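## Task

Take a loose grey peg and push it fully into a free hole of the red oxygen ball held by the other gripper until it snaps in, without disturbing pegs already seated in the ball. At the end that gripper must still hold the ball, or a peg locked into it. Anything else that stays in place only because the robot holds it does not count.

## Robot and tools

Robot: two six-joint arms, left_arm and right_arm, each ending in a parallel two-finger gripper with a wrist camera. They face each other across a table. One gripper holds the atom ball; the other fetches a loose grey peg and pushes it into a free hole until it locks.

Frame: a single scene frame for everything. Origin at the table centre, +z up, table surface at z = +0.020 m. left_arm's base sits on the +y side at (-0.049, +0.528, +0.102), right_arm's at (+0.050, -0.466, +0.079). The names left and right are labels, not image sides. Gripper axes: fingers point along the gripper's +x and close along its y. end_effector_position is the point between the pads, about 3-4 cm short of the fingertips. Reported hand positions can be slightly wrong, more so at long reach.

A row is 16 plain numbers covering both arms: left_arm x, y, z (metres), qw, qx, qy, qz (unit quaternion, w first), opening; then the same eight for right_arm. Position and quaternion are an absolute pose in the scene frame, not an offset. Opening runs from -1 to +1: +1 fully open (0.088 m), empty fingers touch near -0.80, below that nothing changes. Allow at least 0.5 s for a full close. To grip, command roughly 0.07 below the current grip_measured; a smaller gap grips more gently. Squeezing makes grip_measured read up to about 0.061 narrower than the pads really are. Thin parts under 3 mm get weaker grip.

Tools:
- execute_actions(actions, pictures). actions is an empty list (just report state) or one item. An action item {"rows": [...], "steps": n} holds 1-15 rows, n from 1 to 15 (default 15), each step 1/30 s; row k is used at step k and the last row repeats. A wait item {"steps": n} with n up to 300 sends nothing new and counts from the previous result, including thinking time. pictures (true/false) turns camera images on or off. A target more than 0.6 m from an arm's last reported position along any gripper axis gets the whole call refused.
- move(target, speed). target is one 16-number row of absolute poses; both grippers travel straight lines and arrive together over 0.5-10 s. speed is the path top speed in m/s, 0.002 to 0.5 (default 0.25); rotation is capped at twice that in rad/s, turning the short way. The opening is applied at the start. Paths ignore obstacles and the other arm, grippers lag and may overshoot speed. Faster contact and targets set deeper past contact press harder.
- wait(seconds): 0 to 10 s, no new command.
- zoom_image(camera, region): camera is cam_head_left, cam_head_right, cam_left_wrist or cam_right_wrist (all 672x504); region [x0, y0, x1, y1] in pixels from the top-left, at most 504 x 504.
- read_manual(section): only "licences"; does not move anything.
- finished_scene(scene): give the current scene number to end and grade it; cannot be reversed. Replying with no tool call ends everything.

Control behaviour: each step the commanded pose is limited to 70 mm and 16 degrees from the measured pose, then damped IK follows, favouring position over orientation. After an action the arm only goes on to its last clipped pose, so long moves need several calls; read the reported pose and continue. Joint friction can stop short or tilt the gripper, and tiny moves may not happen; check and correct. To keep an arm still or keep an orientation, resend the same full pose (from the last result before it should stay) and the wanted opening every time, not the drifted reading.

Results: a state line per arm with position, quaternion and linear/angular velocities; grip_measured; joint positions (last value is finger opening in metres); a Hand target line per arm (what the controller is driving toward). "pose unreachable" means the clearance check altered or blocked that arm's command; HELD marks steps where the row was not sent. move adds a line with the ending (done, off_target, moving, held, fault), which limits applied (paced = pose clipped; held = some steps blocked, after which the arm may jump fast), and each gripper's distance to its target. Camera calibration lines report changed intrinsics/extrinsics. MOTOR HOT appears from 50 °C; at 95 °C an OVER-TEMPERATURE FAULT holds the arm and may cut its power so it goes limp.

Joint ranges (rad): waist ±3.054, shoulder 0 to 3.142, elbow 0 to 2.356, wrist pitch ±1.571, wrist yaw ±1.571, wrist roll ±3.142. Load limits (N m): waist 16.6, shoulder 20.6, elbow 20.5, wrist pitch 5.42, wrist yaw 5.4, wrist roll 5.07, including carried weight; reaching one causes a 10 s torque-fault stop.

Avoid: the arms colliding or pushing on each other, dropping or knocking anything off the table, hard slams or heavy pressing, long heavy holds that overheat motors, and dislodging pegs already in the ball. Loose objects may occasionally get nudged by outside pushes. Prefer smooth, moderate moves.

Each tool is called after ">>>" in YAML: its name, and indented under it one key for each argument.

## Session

>>> execute_actions:
  actions: []

Scene clock: 0.00 s of 4400.00 s.
left_arm: end_effector_position=(+0.2045, +0.1752, +0.3056) grip_measured=-0.118 end_effector_quat_wxyz=(+0.845, -0.004, -0.014, -0.535) end_effector_velocity=(-0.000, +0.000, -0.002) end_effector_angular_velocity=(+0.009, -0.002, +0.005) | right_arm: end_effector_position=(+0.0015, -0.1527, +0.4016) grip_measured=+1.000 end_effector_quat_wxyz=(+0.651, +0.015, -0.016, +0.759) end_effector_velocity=(-0.001, -0.002, -0.001) end_effector_angular_velocity=(+0.001, -0.023, +0.014)
Joint positions: left_arm=[0.279 1.622 0.644 1.008 0.274 0.001 0.033] | right_arm=[-0.003  0.855  0.655  0.245 -0.    -0.005  0.088]
Joint velocities: left_arm=[-0.002 -0.002 -0.002 -0.007 -0.007  0.007 -0.   ] | right_arm=[-0.007 -0.007 -0.002 -0.007 -0.022 -0.022 -0.   ]
Motor temperatures (°C, as the motors report them): left_arm=[23 36 27 28 23 21] | right_arm=[20 36 28 22 21 20]
Heat: left arm: hottest shoulder 36 °C (+0.0 °C/min); right arm: hottest shoulder 36 °C (+0.0 °C/min).
Hand target (left_arm): +0.205, +0.175, +0.306; +0.845, -0.004, -0.014, -0.535
Hand target (right_arm): +0.002, -0.153, +0.402; +0.651, +0.015, -0.016, +0.759
camera_calibration (this result's frames):
cam_left_wrist: T_world_to_cam=[[-0.898561, -0.437784, 0.0305444, 0.256671], [-0.18209, 0.308606, -0.933598, 0.288641], [0.399288, -0.844457, -0.357018, 0.253164], [0, 0, 0, 1]] pos_world=[0.182108, 0.237076, 0.352019]

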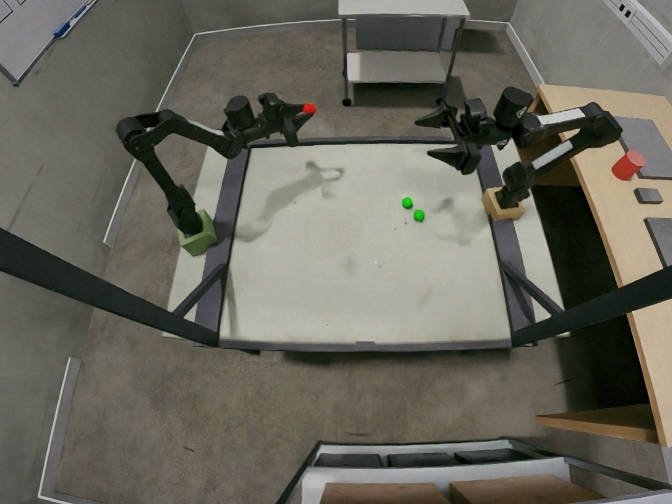

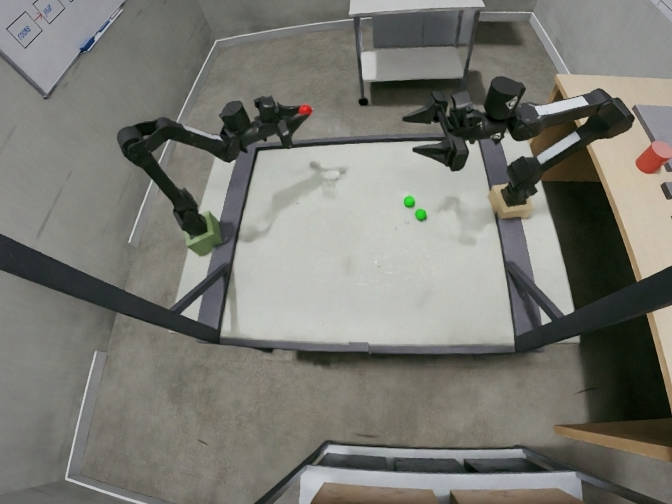

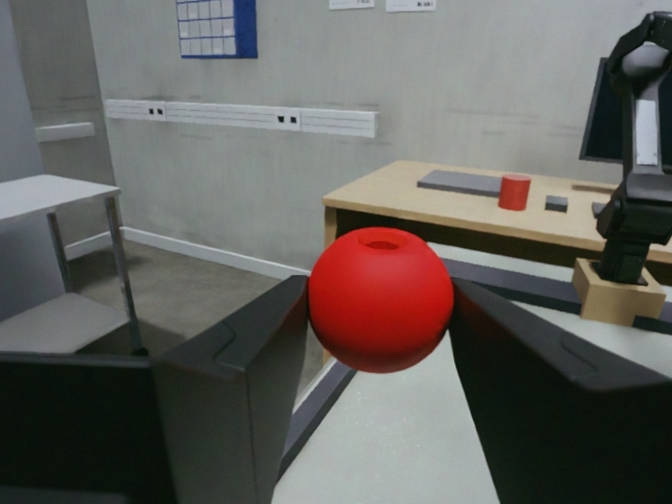

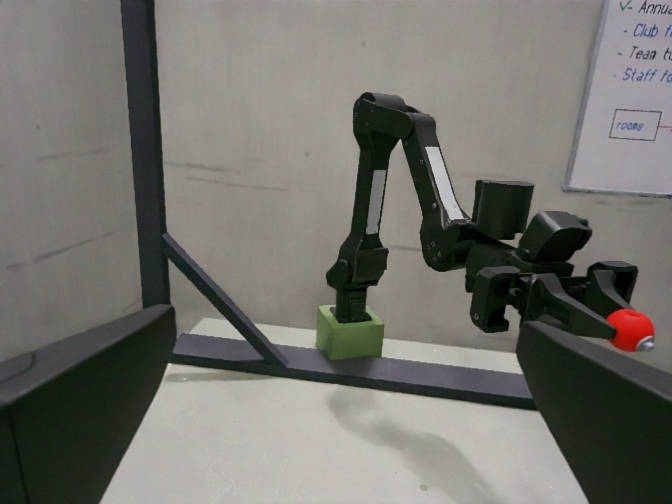

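>>> zoom_image:
  camera: "cam_head_left"
  region: [340, 180, 460, 300]

>>> zoom_image:
  camera: "cam_head_right"
  region: [340, 180, 460, 300]

>>> zoom_image:
  camera: "cam_left_wrist"
  region: [296, 210, 466, 380]

>>> zoom_image:
  camera: "cam_right_wrist"
  region: [592, 295, 672, 375]

Region (340, 180, 460, 300) of cam_head_left's 672x504 image, scaled by 4.200, with more detail than that image has.

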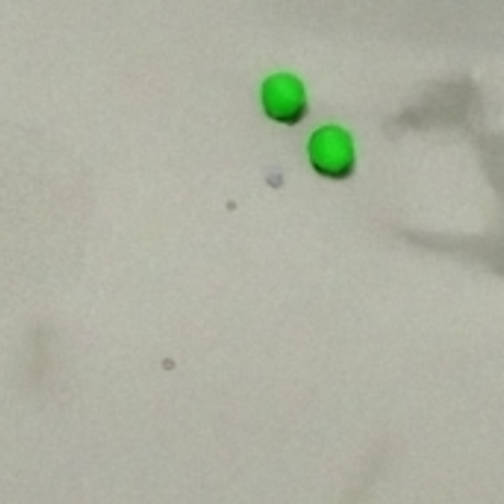

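Region (340, 180, 460, 300) of cam_head_right's 672x504 image, scaled by 4.200, with more detail than that image has.

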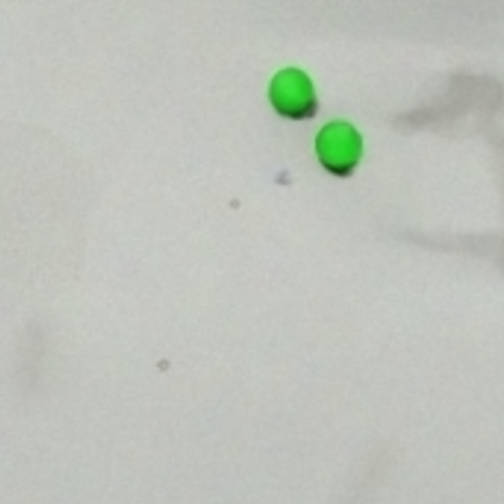

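Region (296, 210, 466, 380) of cam_left_wrist's 672x504 image, scaled by 2.965, with more detail than that image has.

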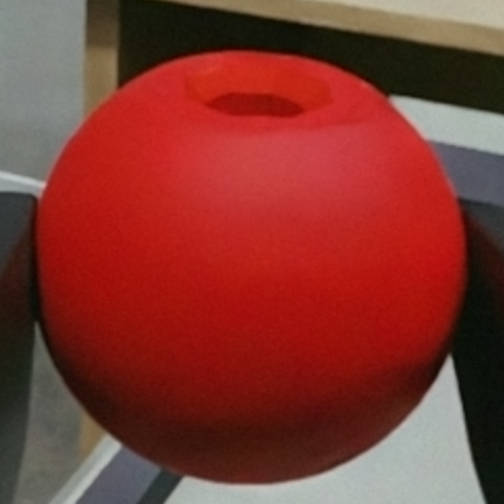

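Region (592, 295, 672, 375) of cam_right_wrist's 672x504 image, scaled by 6.300, with more detail than that image has.

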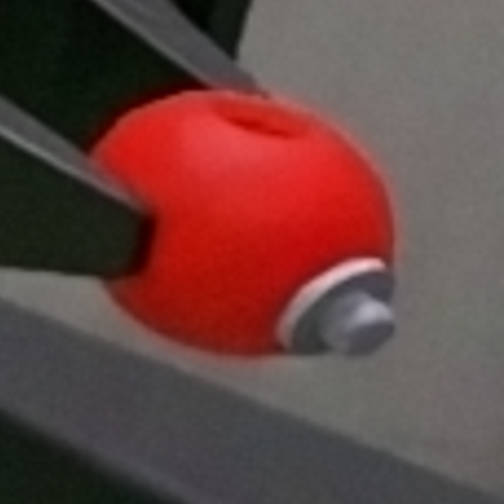

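>>> move:
  target: [0.06,0.14,0.16,0.7323,0.105,0.116,-0.6628,-0.19,-0.007,-0.14,0.15,0.52,-0.4503,0.3778,0.6197,-0.3]
  speed: 0.3

Scene clock: 58.07 s of 4400.00 s.
left_arm: end_effector_position=(+0.0621, +0.1371, +0.1659) grip_measured=-0.118 end_effector_quat_wxyz=(+0.734, +0.100, +0.109, -0.663) end_effector_velocity=(-0.002, +0.001, -0.003) end_effector_angular_velocity=(+0.011, +0.009, +0.002) | right_arm: end_effector_position=(-0.0053, -0.1422, +0.1514) grip_measured=-0.297 end_effector_quat_wxyz=(+0.521, -0.448, +0.376, +0.622) end_effector_velocity=(+0.002, +0.009, +0.008) end_effector_angular_velocity=(+0.034, -0.008, +0.011)
Joint positions: left_arm=[-0.067  1.855  0.484  1.062  0.256  0.083  0.033] | right_arm=[ 0.011  1.582  0.985 -0.651 -0.003 -0.006  0.024]
Joint velocities: left_arm=[-0.007  0.002 -0.002 -0.007 -0.007 -0.007 -0.   ] | right_arm=[-0.007 -0.002  0.022  0.007  0.007 -0.022 -0.   ]
Motor temperatures (°C, as the motors report them): left_arm=[23 38 30 34 23 21] | right_arm=[20 35 34 30 21 20]
Heat: left arm: hottest shoulder 38 °C (+2.1 °C/min); right arm: hottest shoulder 35 °C (-1.0 °C/min).
Hand target (left_arm): +0.060, +0.139, +0.159; +0.732, +0.106, +0.115, -0.663
Hand target (right_arm): -0.007, -0.141, +0.150; +0.518, -0.450, +0.378, +0.622
Off the commanded pose (left_arm): 0.007 m, 1 deg.
Off the commanded pose (right_arm): 0.003 m, 0 deg.
After step 90, 52.50 s passed at rest.
move: done
camera_calibration (this result's frames):
cam_left_wrist: T_world_to_cam=[[-0.991803, -0.123942, 0.0310776, 0.0789836], [-0.102865, 0.630168, -0.769615, 0.0678267], [0.0758032, -0.766503, -0.637752, 0.283986], [0, 0, 0, 1]] pos_world=[0.0637861, 0.184723, 0.230858]
cam_right_wrist: T_world_to_cam=[[0.971339, 0.234731, 0.0374376, 0.0350755], [0.234901, -0.972019, -0.000131698, -0.103894], [0.0363592, 0.00892205, -0.999299, 0.232173], [0, 0, 0, 1]] pos_world=[-0.0181071, -0.111292, 0.230683]

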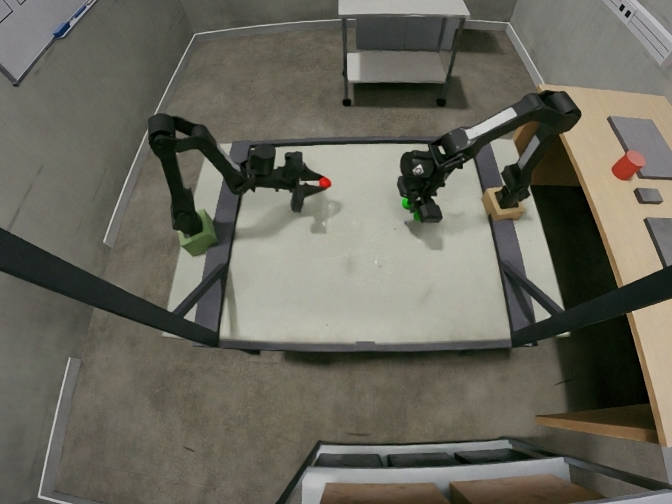

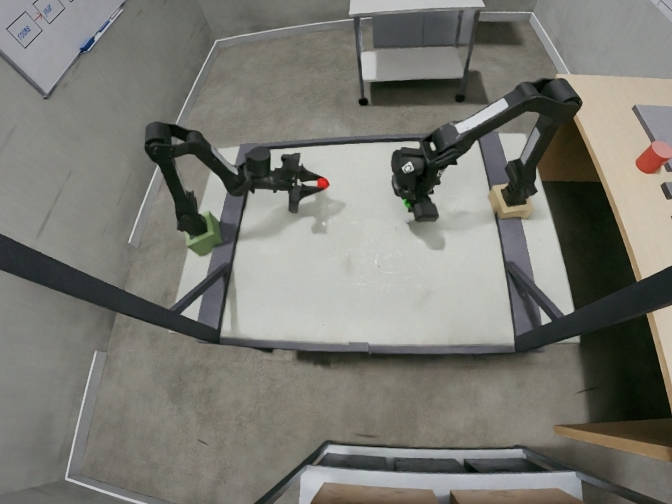

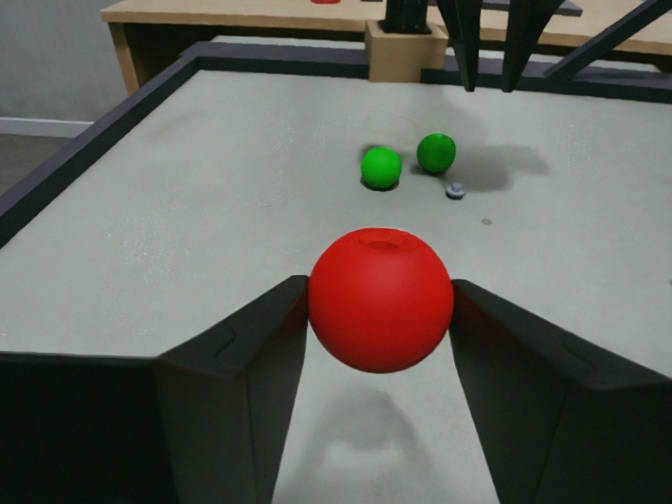

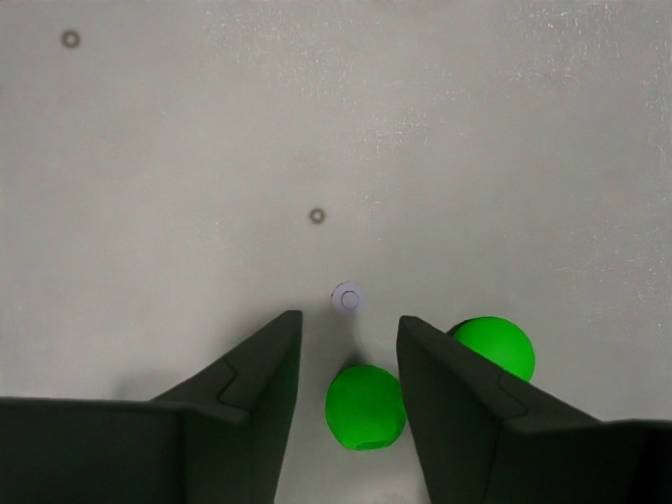

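>>> zoom_image:
  camera: "cam_right_wrist"
  region: [318, 268, 378, 328]

>>> zoom_image:
  camera: "cam_left_wrist"
  region: [425, 160, 485, 220]

Region (318, 268, 378, 328) of cam_right_wrist's 672x504 image, scaled by 8.400, with more detail than that image has.

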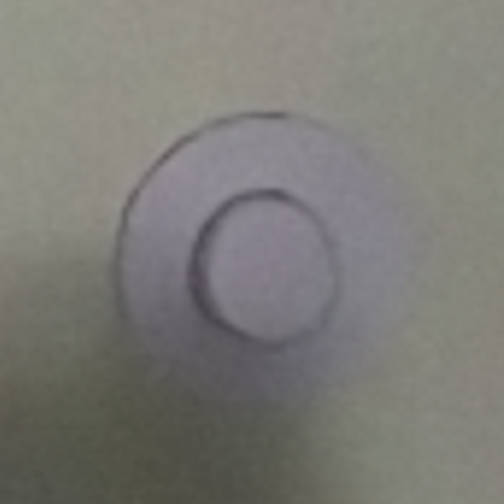

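Region (425, 160, 485, 220) of cam_left_wrist's 672x504 image, scaled by 8.400, with more detail than that image has.

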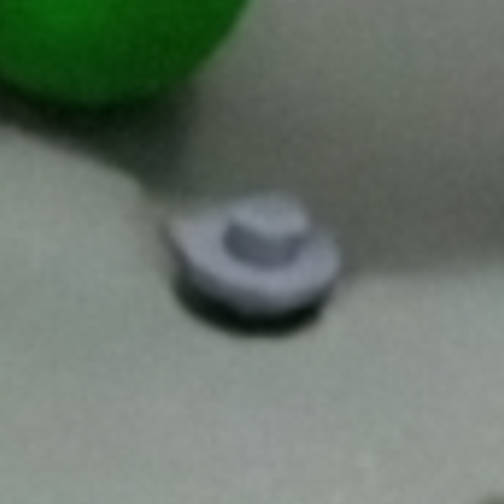

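>>> move:
  target: [0.003,0.014,0.09,0.7323,0.105,0.116,-0.6628,-0.19,0.0,-0.130,0.10,0.588,0.3929,0.588,-0.3929,-0.5]
  speed: 0.45

Scene clock: 81.80 s of 4400.00 s.
left_arm: end_effector_position=(+0.0034, +0.0149, +0.0960) grip_measured=-0.118 end_effector_quat_wxyz=(+0.733, +0.102, +0.112, -0.663) end_effector_velocity=(-0.000, -0.000, +0.002) end_effector_angular_velocity=(-0.008, +0.004, +0.007) | right_arm: end_effector_position=(-0.0001, -0.1314, +0.1026) grip_measured=-0.497 end_effector_quat_wxyz=(+0.588, +0.394, +0.590, -0.389) end_effector_velocity=(+0.000, -0.003, -0.001) end_effector_angular_velocity=(-0.013, +0.005, +0.005)
Joint positions: left_arm=[-0.335  2.355  0.958  1.092  0.002  0.002  0.033] | right_arm=[-0.008  1.917  1.225 -0.871  0.002  2.893  0.015]
Joint velocities: left_arm=[-0.002 -0.002 -0.002  0.007 -0.007 -0.007 -0.   ] | right_arm=[-0.002  0.002 -0.002 -0.007 -0.007 -0.007 -0.   ]
Motor temperatures (°C, as the motors report them): left_arm=[23 38 29 35 23 21] | right_arm=[20 36 34 27 21 20]
Heat: left arm: hottest shoulder 38 °C (+0.0 °C/min); right arm: hottest shoulder 36 °C (+1.0 °C/min).
Hand target (left_arm): +0.002, +0.014, +0.090; +0.732, +0.104, +0.116, -0.663
Hand target (right_arm): +0.000, -0.130, +0.100; +0.588, +0.392, +0.588, -0.393
Off the commanded pose (left_arm): 0.006 m, 1 deg.
Off the commanded pose (right_arm): 0.003 m, 1 deg.
After step 90, 16.97 s passed at rest.
move: done
camera_calibration (this result's frames):
cam_left_wrist: T_world_to_cam=[[-0.991959, -0.122584, 0.0314583, 0.00778515], [-0.102781, 0.635288, -0.765405, 0.0845467], [0.0738413, -0.762484, -0.642779, 0.150595], [0, 0, 0, 1]] pos_world=[0.00529224, 0.0620688, 0.161267]
cam_right_wrist: T_world_to_cam=[[-0.89136, -0.453109, 0.0130509, -0.0586587], [-0.425342, 0.845998, 0.321515, 0.111181], [-0.156722, 0.281034, -0.946815, 0.213493], [0, 0, 0, 1]] pos_world=[0.0284632, -0.180637, 0.167157]

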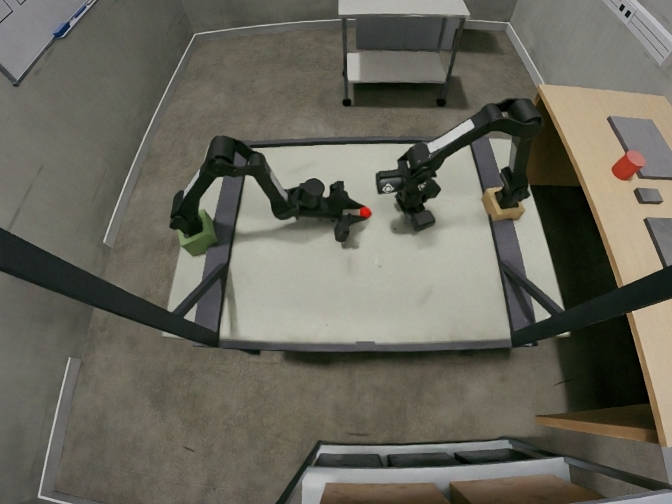

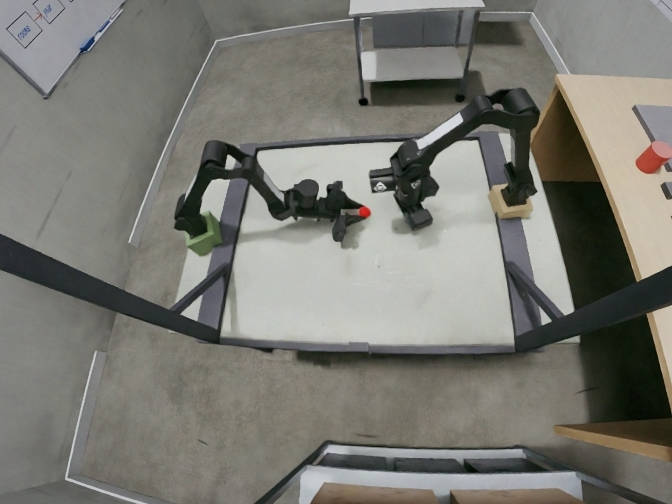

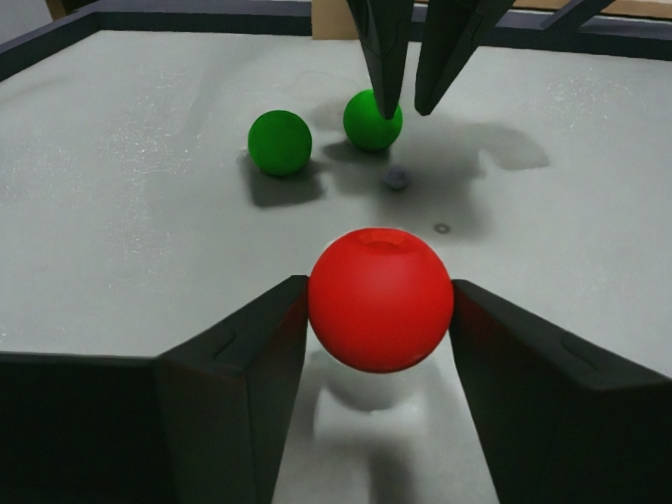

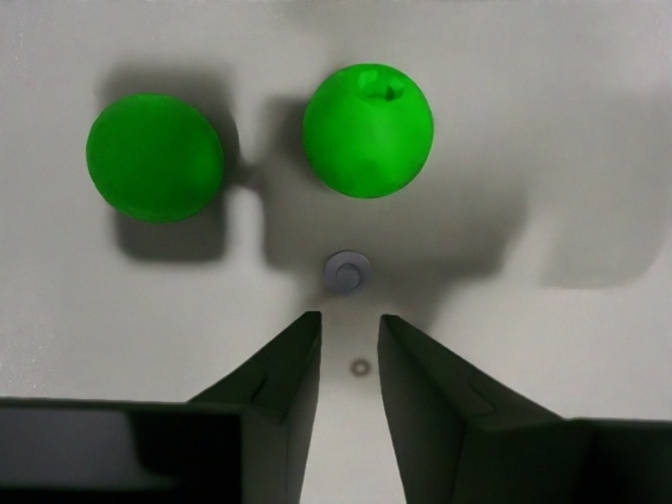

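>>> zoom_image:
  camera: "cam_right_wrist"
  region: [310, 240, 394, 324]

Region (310, 240, 394, 324) of cam_right_wrist's 672x504 image, scaled by 6.000, with more detail than that image has.

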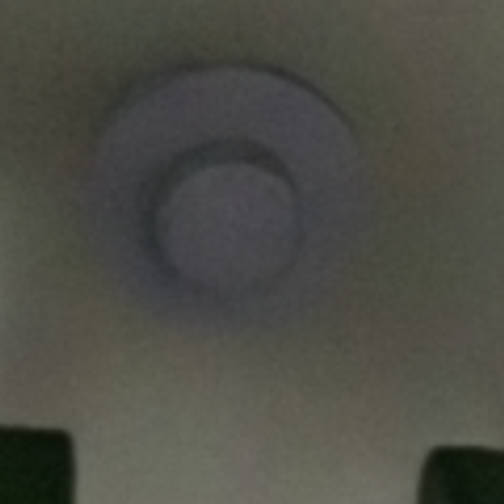

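>>> move:
  target: [0.003,0.013,0.068,0.7323,0.105,0.116,-0.6628,-0.19,0.0016,-0.1340,0.078,0.588,0.3929,0.588,-0.3929,-0.5]
  speed: 0.06

>>> zoom_image:
  camera: "cam_right_wrist"
  region: [290, 260, 410, 380]

Scene clock: 99.53 s of 4400.00 s.
left_arm: end_effector_position=(+0.0036, +0.0138, +0.0726) grip_measured=-0.118 end_effector_quat_wxyz=(+0.733, +0.104, +0.114, -0.663) end_effector_velocity=(+0.003, -0.005, +0.005) end_effector_angular_velocity=(-0.011, -0.010, +0.007) | right_arm: end_effector_position=(+0.0004, -0.1303, +0.0843) grip_measured=-0.497 end_effector_quat_wxyz=(+0.584, +0.398, +0.593, -0.386) end_effector_velocity=(-0.002, -0.001, -0.000) end_effector_angular_velocity=(-0.010, +0.021, +0.005)
Joint positions: left_arm=[-0.335  2.44   0.984  1.146  0.002  0.002  0.033] | right_arm=[-0.009  1.944  1.181 -0.787  0.002  2.894  0.015]
Joint velocities: left_arm=[ 0.002 -0.002  0.017 -0.007 -0.007  0.007 -0.   ] | right_arm=[-0.002  0.002  0.002 -0.007 -0.022 -0.007 -0.   ]
Motor temperatures (°C, as the motors report them): left_arm=[23 40 29 35 23 21] | right_arm=[20 38 34 26 21 20]
Heat: left arm: hottest shoulder 40 °C (+2.0 °C/min); right arm: hottest shoulder 38 °C (+3.0 °C/min).
Hand target (left_arm): +0.003, +0.013, +0.068; +0.732, +0.105, +0.116, -0.663
Hand target (right_arm): +0.002, -0.134, +0.078; +0.588, +0.393, +0.588, -0.393
Off the commanded pose (left_arm): 0.005 m, 0 deg.
Off the commanded pose (right_arm): 0.007 m, 1 deg.
After step 90, 13.93 s passed at rest.
move: done
camera_calibration (this result's frames):
cam_left_wrist: T_world_to_cam=[[-0.991941, -0.122763, 0.0313366, 0.00850891], [-0.103225, 0.639635, -0.761716, 0.0670211], [0.0734664, -0.758813, -0.647152, 0.135014], [0, 0, 0, 1]] pos_world=[0.00543959, 0.0606257, 0.138159]
cam_right_wrist: T_world_to_cam=[[-0.892545, -0.450868, 0.00897234, -0.0568419], [-0.422456, 0.842931, 0.333164, 0.11492], [-0.157776, 0.293574, -0.942826, 0.197269], [0, 0, 0, 1]] pos_world=[0.0289391, -0.180411, 0.148213]

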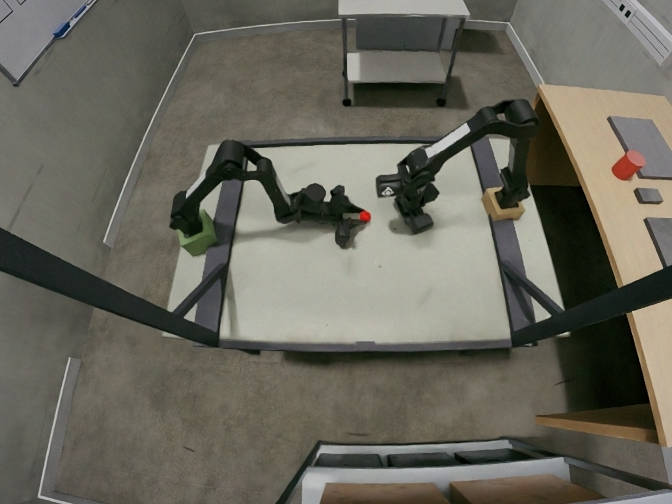

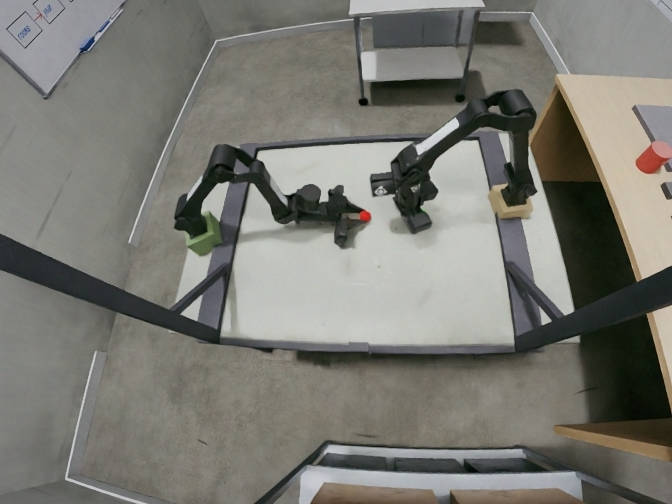

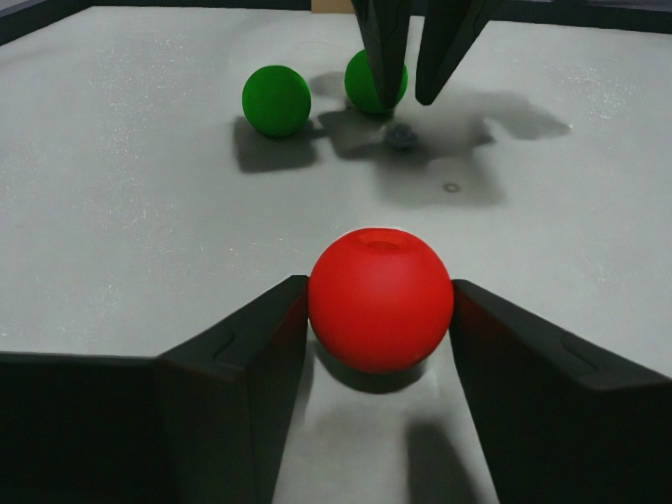

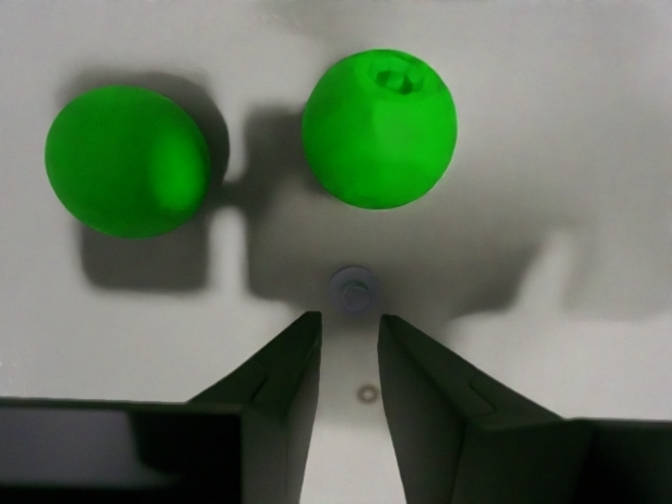

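Region (290, 260, 410, 380) of cam_right_wrist's 672x504 image, scaled by 4.200, with more detail than that image has.

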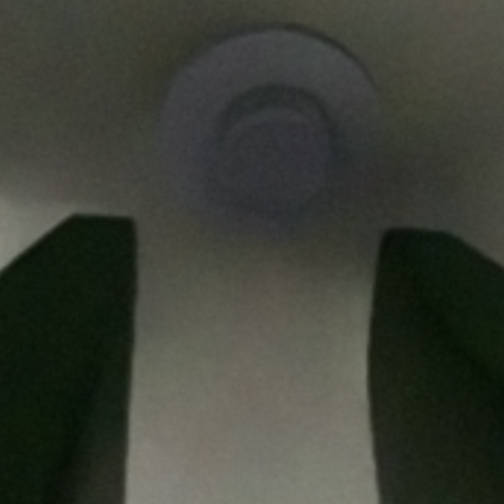

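>>> execute_actions:
  actions:
    - {"rows": [[0.003,0.013,0.067,0.7323,0.105,0.116,-0.6628,-0.19,0.0017,-0.1350,0.0772,0.5866,0.3945,0.5895,-0.3913,-0.5],[0.003,0.013,0.066,0.7323,0.105,0.116,-0.6628,-0.19,0.0018,-0.1360,0.0764,0.5852,0.3961,0.5909,-0.3897,-0.5],[0.003,0.013,0.065,0.7323,0.105,0.116,-0.6628,-0.19,0.0019,-0.1370,0.0756,0.5838,0.3977,0.5923,-0.3881,-0.5],[0.003,0.013,0.064,0.7323,0.105,0.116,-0.6628,-0.19,0.0020,-0.1380,0.0748,0.5824,0.3993,0.5937,-0.3865,-0.5],[0.003,0.013,0.063,0.7323,0.105,0.116,-0.6628,-0.19,0.0021,-0.1390,0.0740,0.5810,0.4009,0.5951,-0.3849,-0.5],[0.003,0.013,0.062,0.7323,0.105,0.116,-0.6628,-0.19,0.0022,-0.1400,0.0732,0.5796,0.4025,0.5965,-0.3835,-0.5],[0.003,0.013,0.061,0.7323,0.105,0.116,-0.6628,-0.19,0.0023,-0.1412,0.0722,0.5782,0.4037,0.5978,-0.3821,-0.5]], "steps": 15}

>>> zoom_image:
  camera: "cam_right_wrist"
  region: [290, 260, 410, 380]

Scene clock: 118.33 s of 4400.00 s.
left_arm: end_effector_position=(+0.0035, +0.0139, +0.0653) grip_measured=-0.118 end_effector_quat_wxyz=(+0.733, +0.105, +0.114, -0.663) end_effector_velocity=(-0.002, -0.006, +0.009) end_effector_angular_velocity=(-0.036, -0.008, -0.012) | right_arm: end_effector_position=(+0.0018, -0.1394, +0.0711) grip_measured=-0.497 end_effector_quat_wxyz=(+0.580, +0.402, +0.597, -0.382) end_effector_velocity=(-0.001, +0.006, +0.008) end_effector_angular_velocity=(+0.045, +0.014, +0.005)
Joint positions: left_arm=[-0.335  2.467  0.992  1.164  0.002  0.002  0.033] | right_arm=[-0.009  1.929  1.096 -0.701  0.002  2.894  0.015]
Joint velocities: left_arm=[-0.002 -0.002  0.012  0.022  0.007  0.007  0.   ] | right_arm=[-0.002 -0.032 -0.007  0.022 -0.007 -0.007  0.   ]
Motor temperatures (°C, as the motors report them): left_arm=[23 41 29 36 23 21] | right_arm=[20 39 33 25 21 20]
Heat: left arm: hottest shoulder 41 °C (+3.0 °C/min); right arm: hottest shoulder 39 °C (+4.0 °C/min).
Hand target (left_arm): +0.003, +0.013, +0.061; +0.732, +0.105, +0.116, -0.663
Hand target (right_arm): +0.002, -0.141, +0.072; +0.578, +0.404, +0.598, -0.382
Off the commanded pose (left_arm): 0.004 m, 0 deg.
Off the commanded pose (right_arm): 0.002 m, 0 deg.
Steps of this call (steps 1 to 90: nothing new was sent; then 15.30 s passed at rest; steps 91 to 105: all 15 steps of this action). Readings (end_effector_position):
91: left_arm (+0.0036, +0.0136, +0.0728) | right_arm (+0.0004, -0.1300, +0.0840)
92: left_arm (+0.0036, +0.0135, +0.0726) | right_arm (+0.0004, -0.1302, +0.0830)
94: left_arm (+0.0036, +0.0134, +0.0718) | right_arm (+0.0006, -0.1316, +0.0798)
98: left_arm (+0.0036, +0.0136, +0.0679) | right_arm (+0.0017, -0.1387, +0.0716)
105: the state above
camera_calibration (this result's frames):
cam_left_wrist: T_world_to_cam=[[-0.991938, -0.122798, 0.0313121, 0.00874282], [-0.103313, 0.640502, -0.760976, 0.0613097], [0.0733911, -0.758075, -0.648024, 0.130425], [0, 0, 0, 1]] pos_world=[0.00543442, 0.0606764, 0.1309]
cam_right_wrist: T_world_to_cam=[[-0.89253, -0.450975, 0.00356564, -0.0592614], [-0.421597, 0.837143, 0.348492, 0.1257], [-0.160146, 0.309537, -0.937305, 0.189531], [0, 0, 0, 1]] pos_world=[0.0304551, -0.190622, 0.134054]

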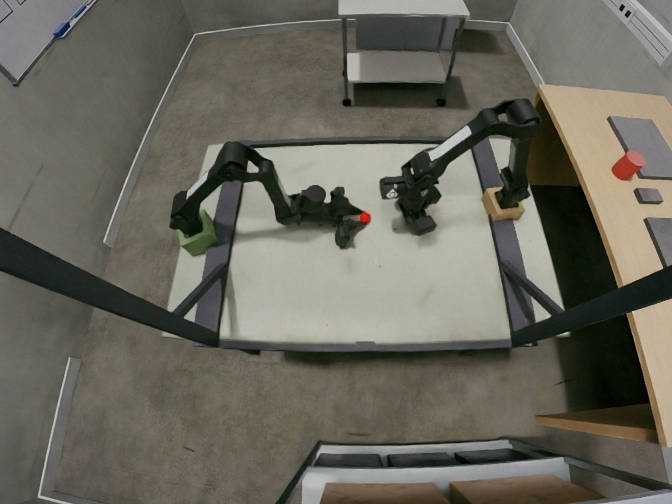

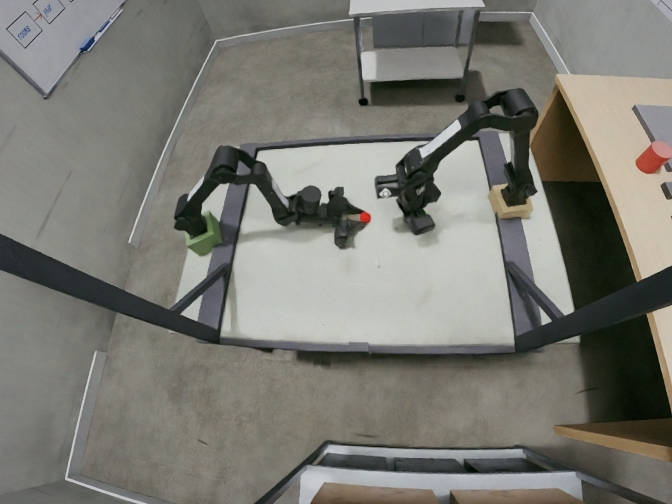

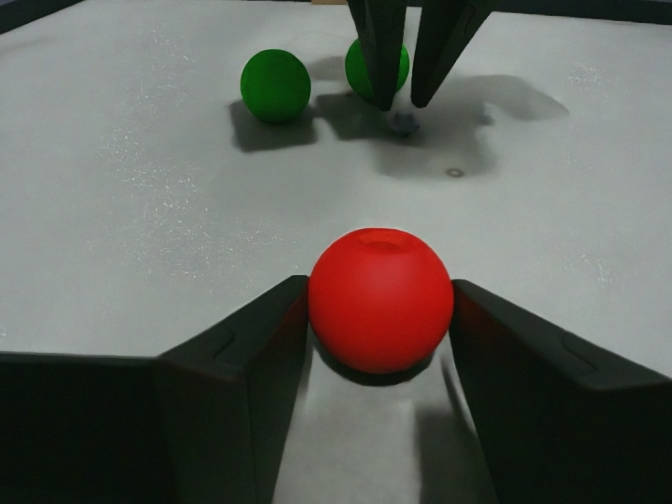

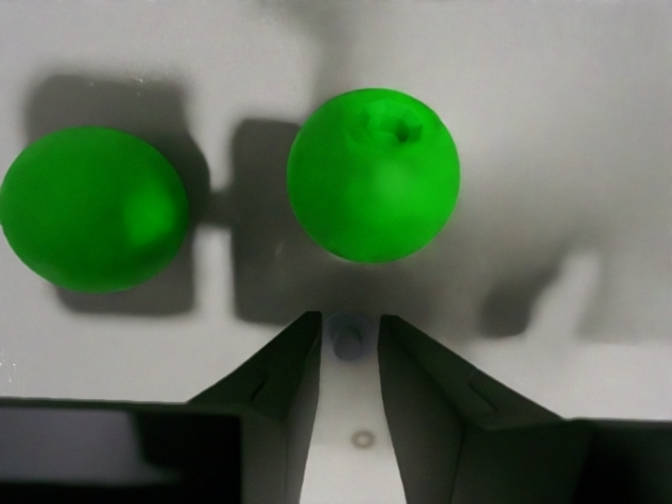

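Region (290, 260, 410, 380) of cam_right_wrist's 672x504 image, scaled by 4.200, with more detail than that image has.

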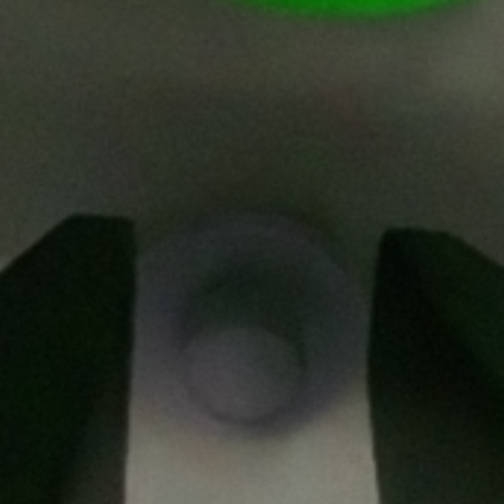

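>>> execute_actions:
  actions:
    - {"rows": [[0.003,0.013,0.060,0.7323,0.105,0.116,-0.6628,-0.19,0.0020,-0.1400,0.0712,0.5790,0.4030,0.5972,-0.3825,-0.5],[0.003,0.013,0.059,0.7323,0.105,0.116,-0.6628,-0.19,0.0018,-0.1388,0.0702,0.5800,0.4020,0.5966,-0.3830,-0.5],[0.003,0.013,0.058,0.7323,0.105,0.116,-0.6628,-0.19,0.0016,-0.1377,0.0692,0.5807,0.4012,0.5961,-0.3834,-0.5],[0.003,0.013,0.057,0.7323,0.105,0.116,-0.6628,-0.19,0.0015,-0.1368,0.0683,0.5812,0.4007,0.5957,-0.3837,-0.5],[0.003,0.013,0.056,0.7323,0.105,0.116,-0.6628,-0.19,0.0013,-0.1359,0.0675,0.5816,0.4003,0.5954,-0.3839,-0.5],[0.003,0.013,0.055,0.7323,0.105,0.116,-0.6628,-0.19,0.0012,-0.1350,0.0667,0.5819,0.3999,0.5951,-0.3841,-0.5]], "steps": 15}

>>> zoom_image:
  camera: "cam_right_wrist"
  region: [290, 260, 410, 380]

Scene clock: 136.63 s of 4400.00 s.
left_arm: end_effector_position=(+0.0037, +0.0121, +0.0635) grip_measured=-0.118 end_effector_quat_wxyz=(+0.733, +0.101, +0.110, -0.663) end_effector_velocity=(-0.000, +0.002, -0.003) end_effector_angular_velocity=(+0.010, +0.020, +0.011) | right_arm: end_effector_position=(+0.0012, -0.1357, +0.0694) grip_measured=-0.497 end_effector_quat_wxyz=(+0.580, +0.402, +0.597, -0.382) end_effector_velocity=(+0.000, -0.005, -0.002) end_effector_angular_velocity=(-0.028, +0.003, +0.005)
Joint positions: left_arm=[-0.335  2.484  1.002  1.183  0.002  0.002  0.033] | right_arm=[-0.009  1.944  1.111 -0.7    0.002  2.894  0.015]
Joint velocities: left_arm=[-0.002  0.002 -0.002 -0.007 -0.007 -0.022  0.   ] | right_arm=[-0.002  0.007  0.002 -0.022 -0.007 -0.007 -0.   ]
Motor temperatures (°C, as the motors report them): left_arm=[23 42 29 37 23 21] | right_arm=[20 43 32 24 21 20]
Heat: left arm: hottest shoulder 42 °C (+4.0 °C/min); right arm: hottest shoulder 43 °C (+7.1 °C/min).
Hand target (left_arm): +0.003, +0.013, +0.055; +0.732, +0.105, +0.116, -0.663
Hand target (right_arm): +0.001, -0.135, +0.067; +0.582, +0.400, +0.595, -0.384
Off the commanded pose (left_arm): 0.009 m, 1 deg.
Off the commanded pose (right_arm): 0.003 m, 0 deg.
Steps of this call (steps 1 to 90: nothing new was sent; then 14.80 s passed at rest; steps 91 to 105: all 15 steps of this action). Readings (end_effector_position):
91: left_arm (+0.0036, +0.0136, +0.0657) | right_arm (+0.0018, -0.1395, +0.0710)
92: left_arm (+0.0036, +0.0135, +0.0655) | right_arm (+0.0018, -0.1395, +0.0710)
94: left_arm (+0.0036, +0.0133, +0.0649) | right_arm (+0.0018, -0.1392, +0.0712)
98: left_arm (+0.0037, +0.0126, +0.0635) | right_arm (+0.0013, -0.1364, +0.0703)
105: the state above
camera_calibration (this result's frames):
cam_left_wrist: T_world_to_cam=[[-0.991974, -0.12244, 0.0315549, 0.00873983], [-0.102424, 0.631796, -0.768338, 0.0617079], [0.0741394, -0.765403, -0.639266, 0.127414], [0, 0, 0, 1]] pos_world=[0.00554369, 0.0596063, 0.128588]
cam_right_wrist: T_world_to_cam=[[-0.89253, -0.450975, 0.00356564, -0.0580914], [-0.421597, 0.837143, 0.348492, 0.12301], [-0.160146, 0.309537, -0.937305, 0.186705], [0, 0, 0, 1]] pos_world=[0.0299125, -0.186967, 0.132338]

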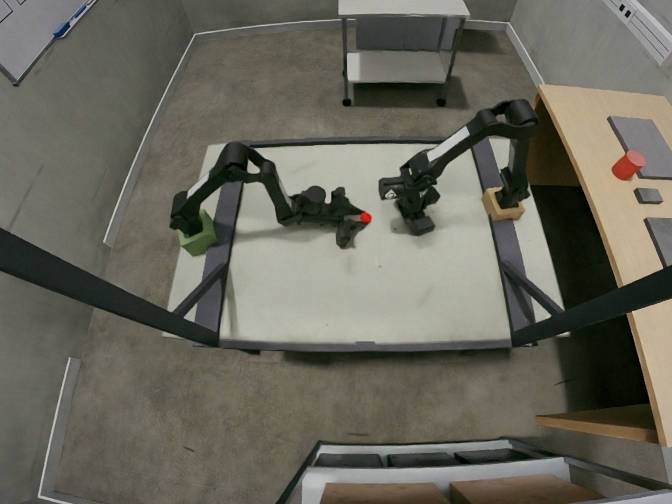

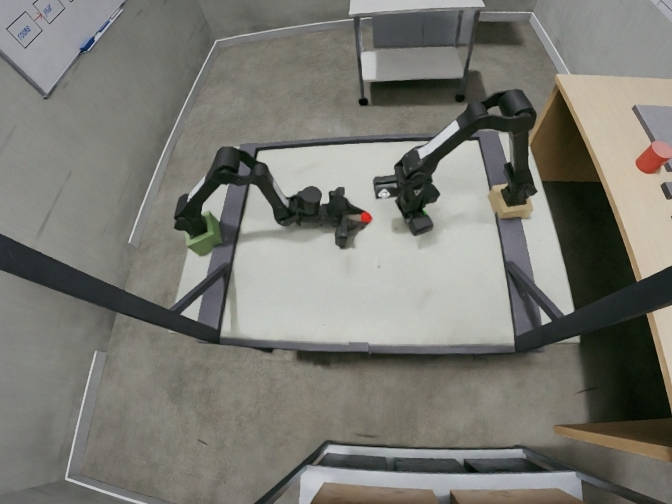

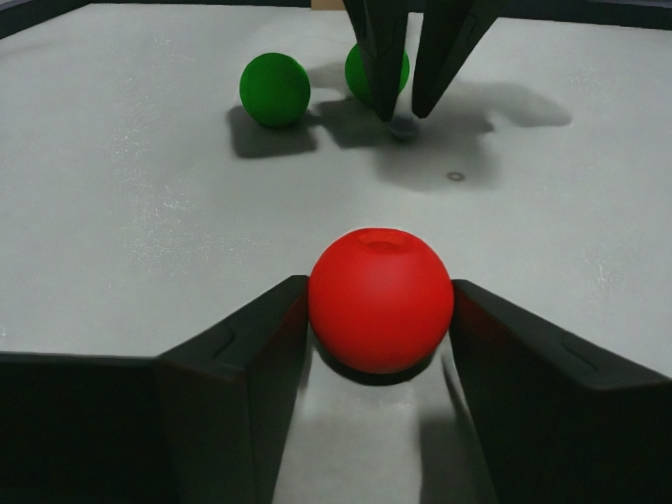

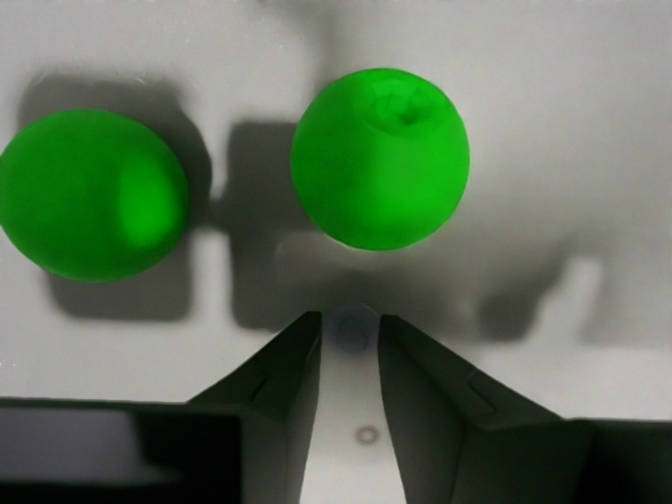

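Region (290, 260, 410, 380) of cam_right_wrist's 672x504 image, scaled by 4.200, with more detail than that image has.

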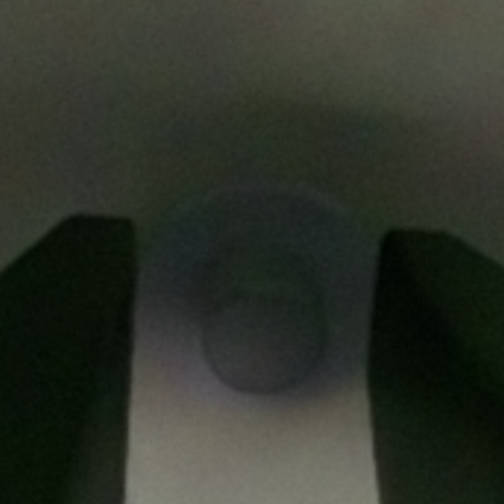

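>>> execute_actions:
  actions:
    - {"rows": [[0.003,0.013,0.055,0.7323,0.105,0.116,-0.6628,-0.19,0.0012,-0.1352,0.0662,0.5819,0.3999,0.5951,-0.3841,-0.55],[0.003,0.013,0.055,0.7323,0.105,0.116,-0.6628,-0.19,0.0013,-0.1354,0.0657,0.5821,0.3997,0.5949,-0.3843,-0.58],[0.003,0.013,0.055,0.7323,0.105,0.116,-0.6628,-0.19,0.0013,-0.1356,0.0652,0.5823,0.3995,0.5947,-0.3845,-0.6],[0.003,0.013,0.055,0.7323,0.105,0.116,-0.6628,-0.19,0.0014,-0.1358,0.0647,0.5825,0.3993,0.5945,-0.3847,-0.6],[0.003,0.013,0.055,0.7323,0.105,0.116,-0.6628,-0.19,0.0014,-0.1360,0.0642,0.5827,0.3991,0.5943,-0.3849,-0.6]], "steps": 15}

>>> zoom_image:
  camera: "cam_right_wrist"
  region: [290, 260, 410, 380]

>>> zoom_image:
  camera: "cam_left_wrist"
  region: [375, 95, 435, 155]

Scene clock: 149.57 s of 4400.00 s.
left_arm: end_effector_position=(+0.0037, +0.0122, +0.0634) grip_measured=-0.118 end_effector_quat_wxyz=(+0.733, +0.101, +0.110, -0.663) end_effector_velocity=(-0.000, -0.002, +0.003) end_effector_angular_velocity=(-0.014, +0.018, +0.011) | right_arm: end_effector_position=(+0.0012, -0.1355, +0.0680) grip_measured=-0.596 end_effector_quat_wxyz=(+0.580, +0.402, +0.596, -0.382) end_effector_velocity=(+0.001, -0.007, -0.001) end_effector_angular_velocity=(-0.028, +0.003, +0.005)
Joint positions: left_arm=[-0.335  2.484  1.002  1.183  0.002  0.002  0.033] | right_arm=[-0.009  1.949  1.111 -0.697  0.002  2.894  0.01 ]
Joint velocities: left_arm=[-0.002 -0.002  0.002  0.007 -0.007 -0.022 -0.   ] | right_arm=[-0.002 -0.002 -0.007 -0.022 -0.007 -0.007 -0.   ]
Motor temperatures (°C, as the motors report them): left_arm=[23 42 29 37 23 21] | right_arm=[20 42 32 24 21 20]
Heat: left arm: hottest shoulder 42 °C (+3.0 °C/min); right arm: hottest shoulder 42 °C (+5.0 °C/min).
Hand target (left_arm): +0.003, +0.013, +0.055; +0.732, +0.105, +0.116, -0.663
Hand target (right_arm): +0.001, -0.136, +0.064; +0.583, +0.399, +0.594, -0.385
Off the commanded pose (left_arm): 0.008 m, 1 deg.
Off the commanded pose (right_arm): 0.004 m, 1 deg.
Steps of this call (steps 1 to 90: nothing new was sent; then 9.43 s passed at rest; steps 91 to 105: all 15 steps of this action). Readings (end_effector_position):
91: left_arm (+0.0037, +0.0122, +0.0634) | right_arm (+0.0012, -0.1356, +0.0693)
92: left_arm (+0.0037, +0.0122, +0.0634) | right_arm (+0.0012, -0.1356, +0.0693)
94: left_arm (+0.0037, +0.0122, +0.0634) | right_arm (+0.0012, -0.1357, +0.0691)
98: left_arm (+0.0037, +0.0122, +0.0634) | right_arm (+0.0012, -0.1357, +0.0682)
105: the state above
camera_calibration (this result's frames):
cam_left_wrist: T_world_to_cam=[[-0.991974, -0.12244, 0.0315549, 0.00874395], [-0.102424, 0.631796, -0.768338, 0.0616039], [0.0741394, -0.765403, -0.639266, 0.127366], [0, 0, 0, 1]] pos_world=[0.00554069, 0.0596356, 0.128477]
cam_right_wrist: T_world_to_cam=[[-0.89253, -0.450969, 0.00404631, -0.0580563], [-0.421675, 0.837668, 0.347134, 0.123462], [-0.159936, 0.308122, -0.937807, 0.185233], [0, 0, 0, 1]] pos_world=[0.0298694, -0.186676, 0.131089]

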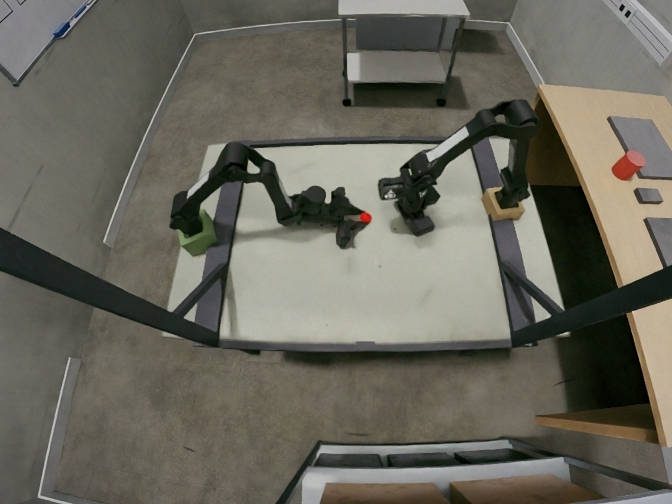

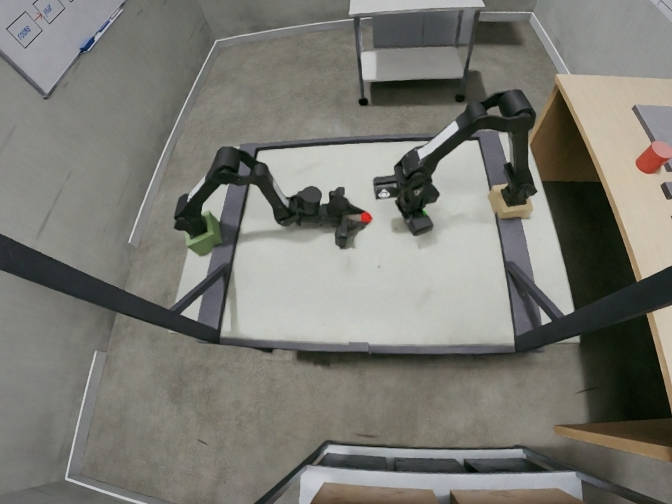

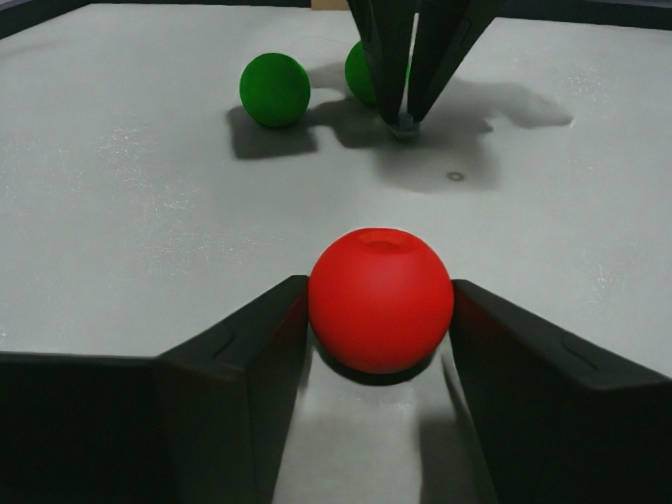

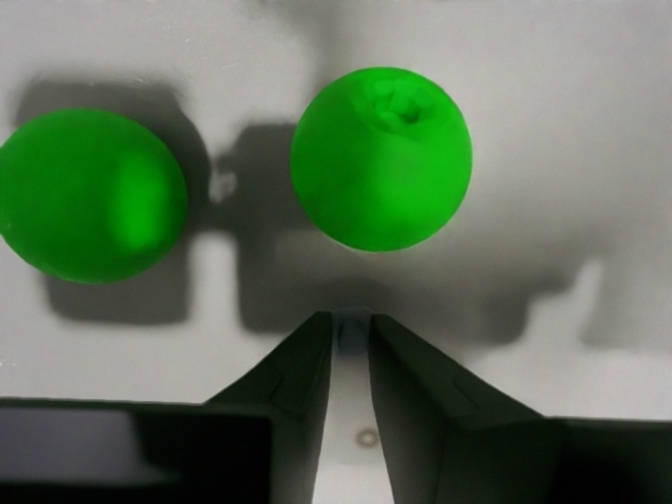

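Region (290, 260, 410, 380) of cam_right_wrist's 672x504 image, scaled by 4.200, with more detail than that image has.

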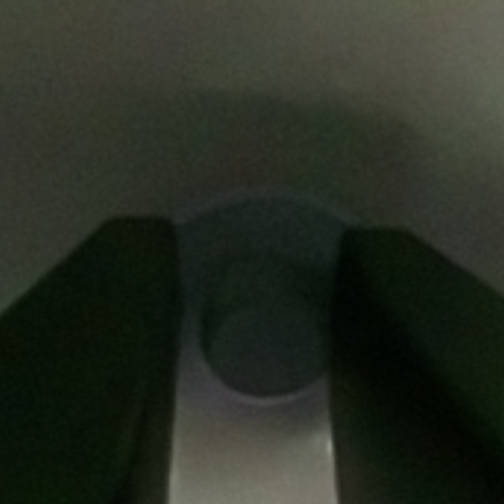

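Region (375, 95, 435, 155) of cam_left_wrist's 672x504 image, scaled by 8.400, with more detail than that image has.

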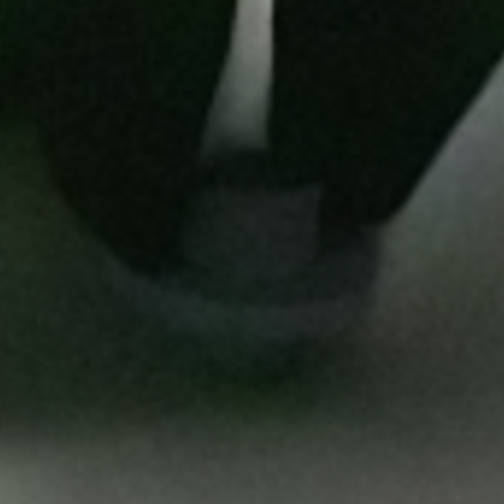

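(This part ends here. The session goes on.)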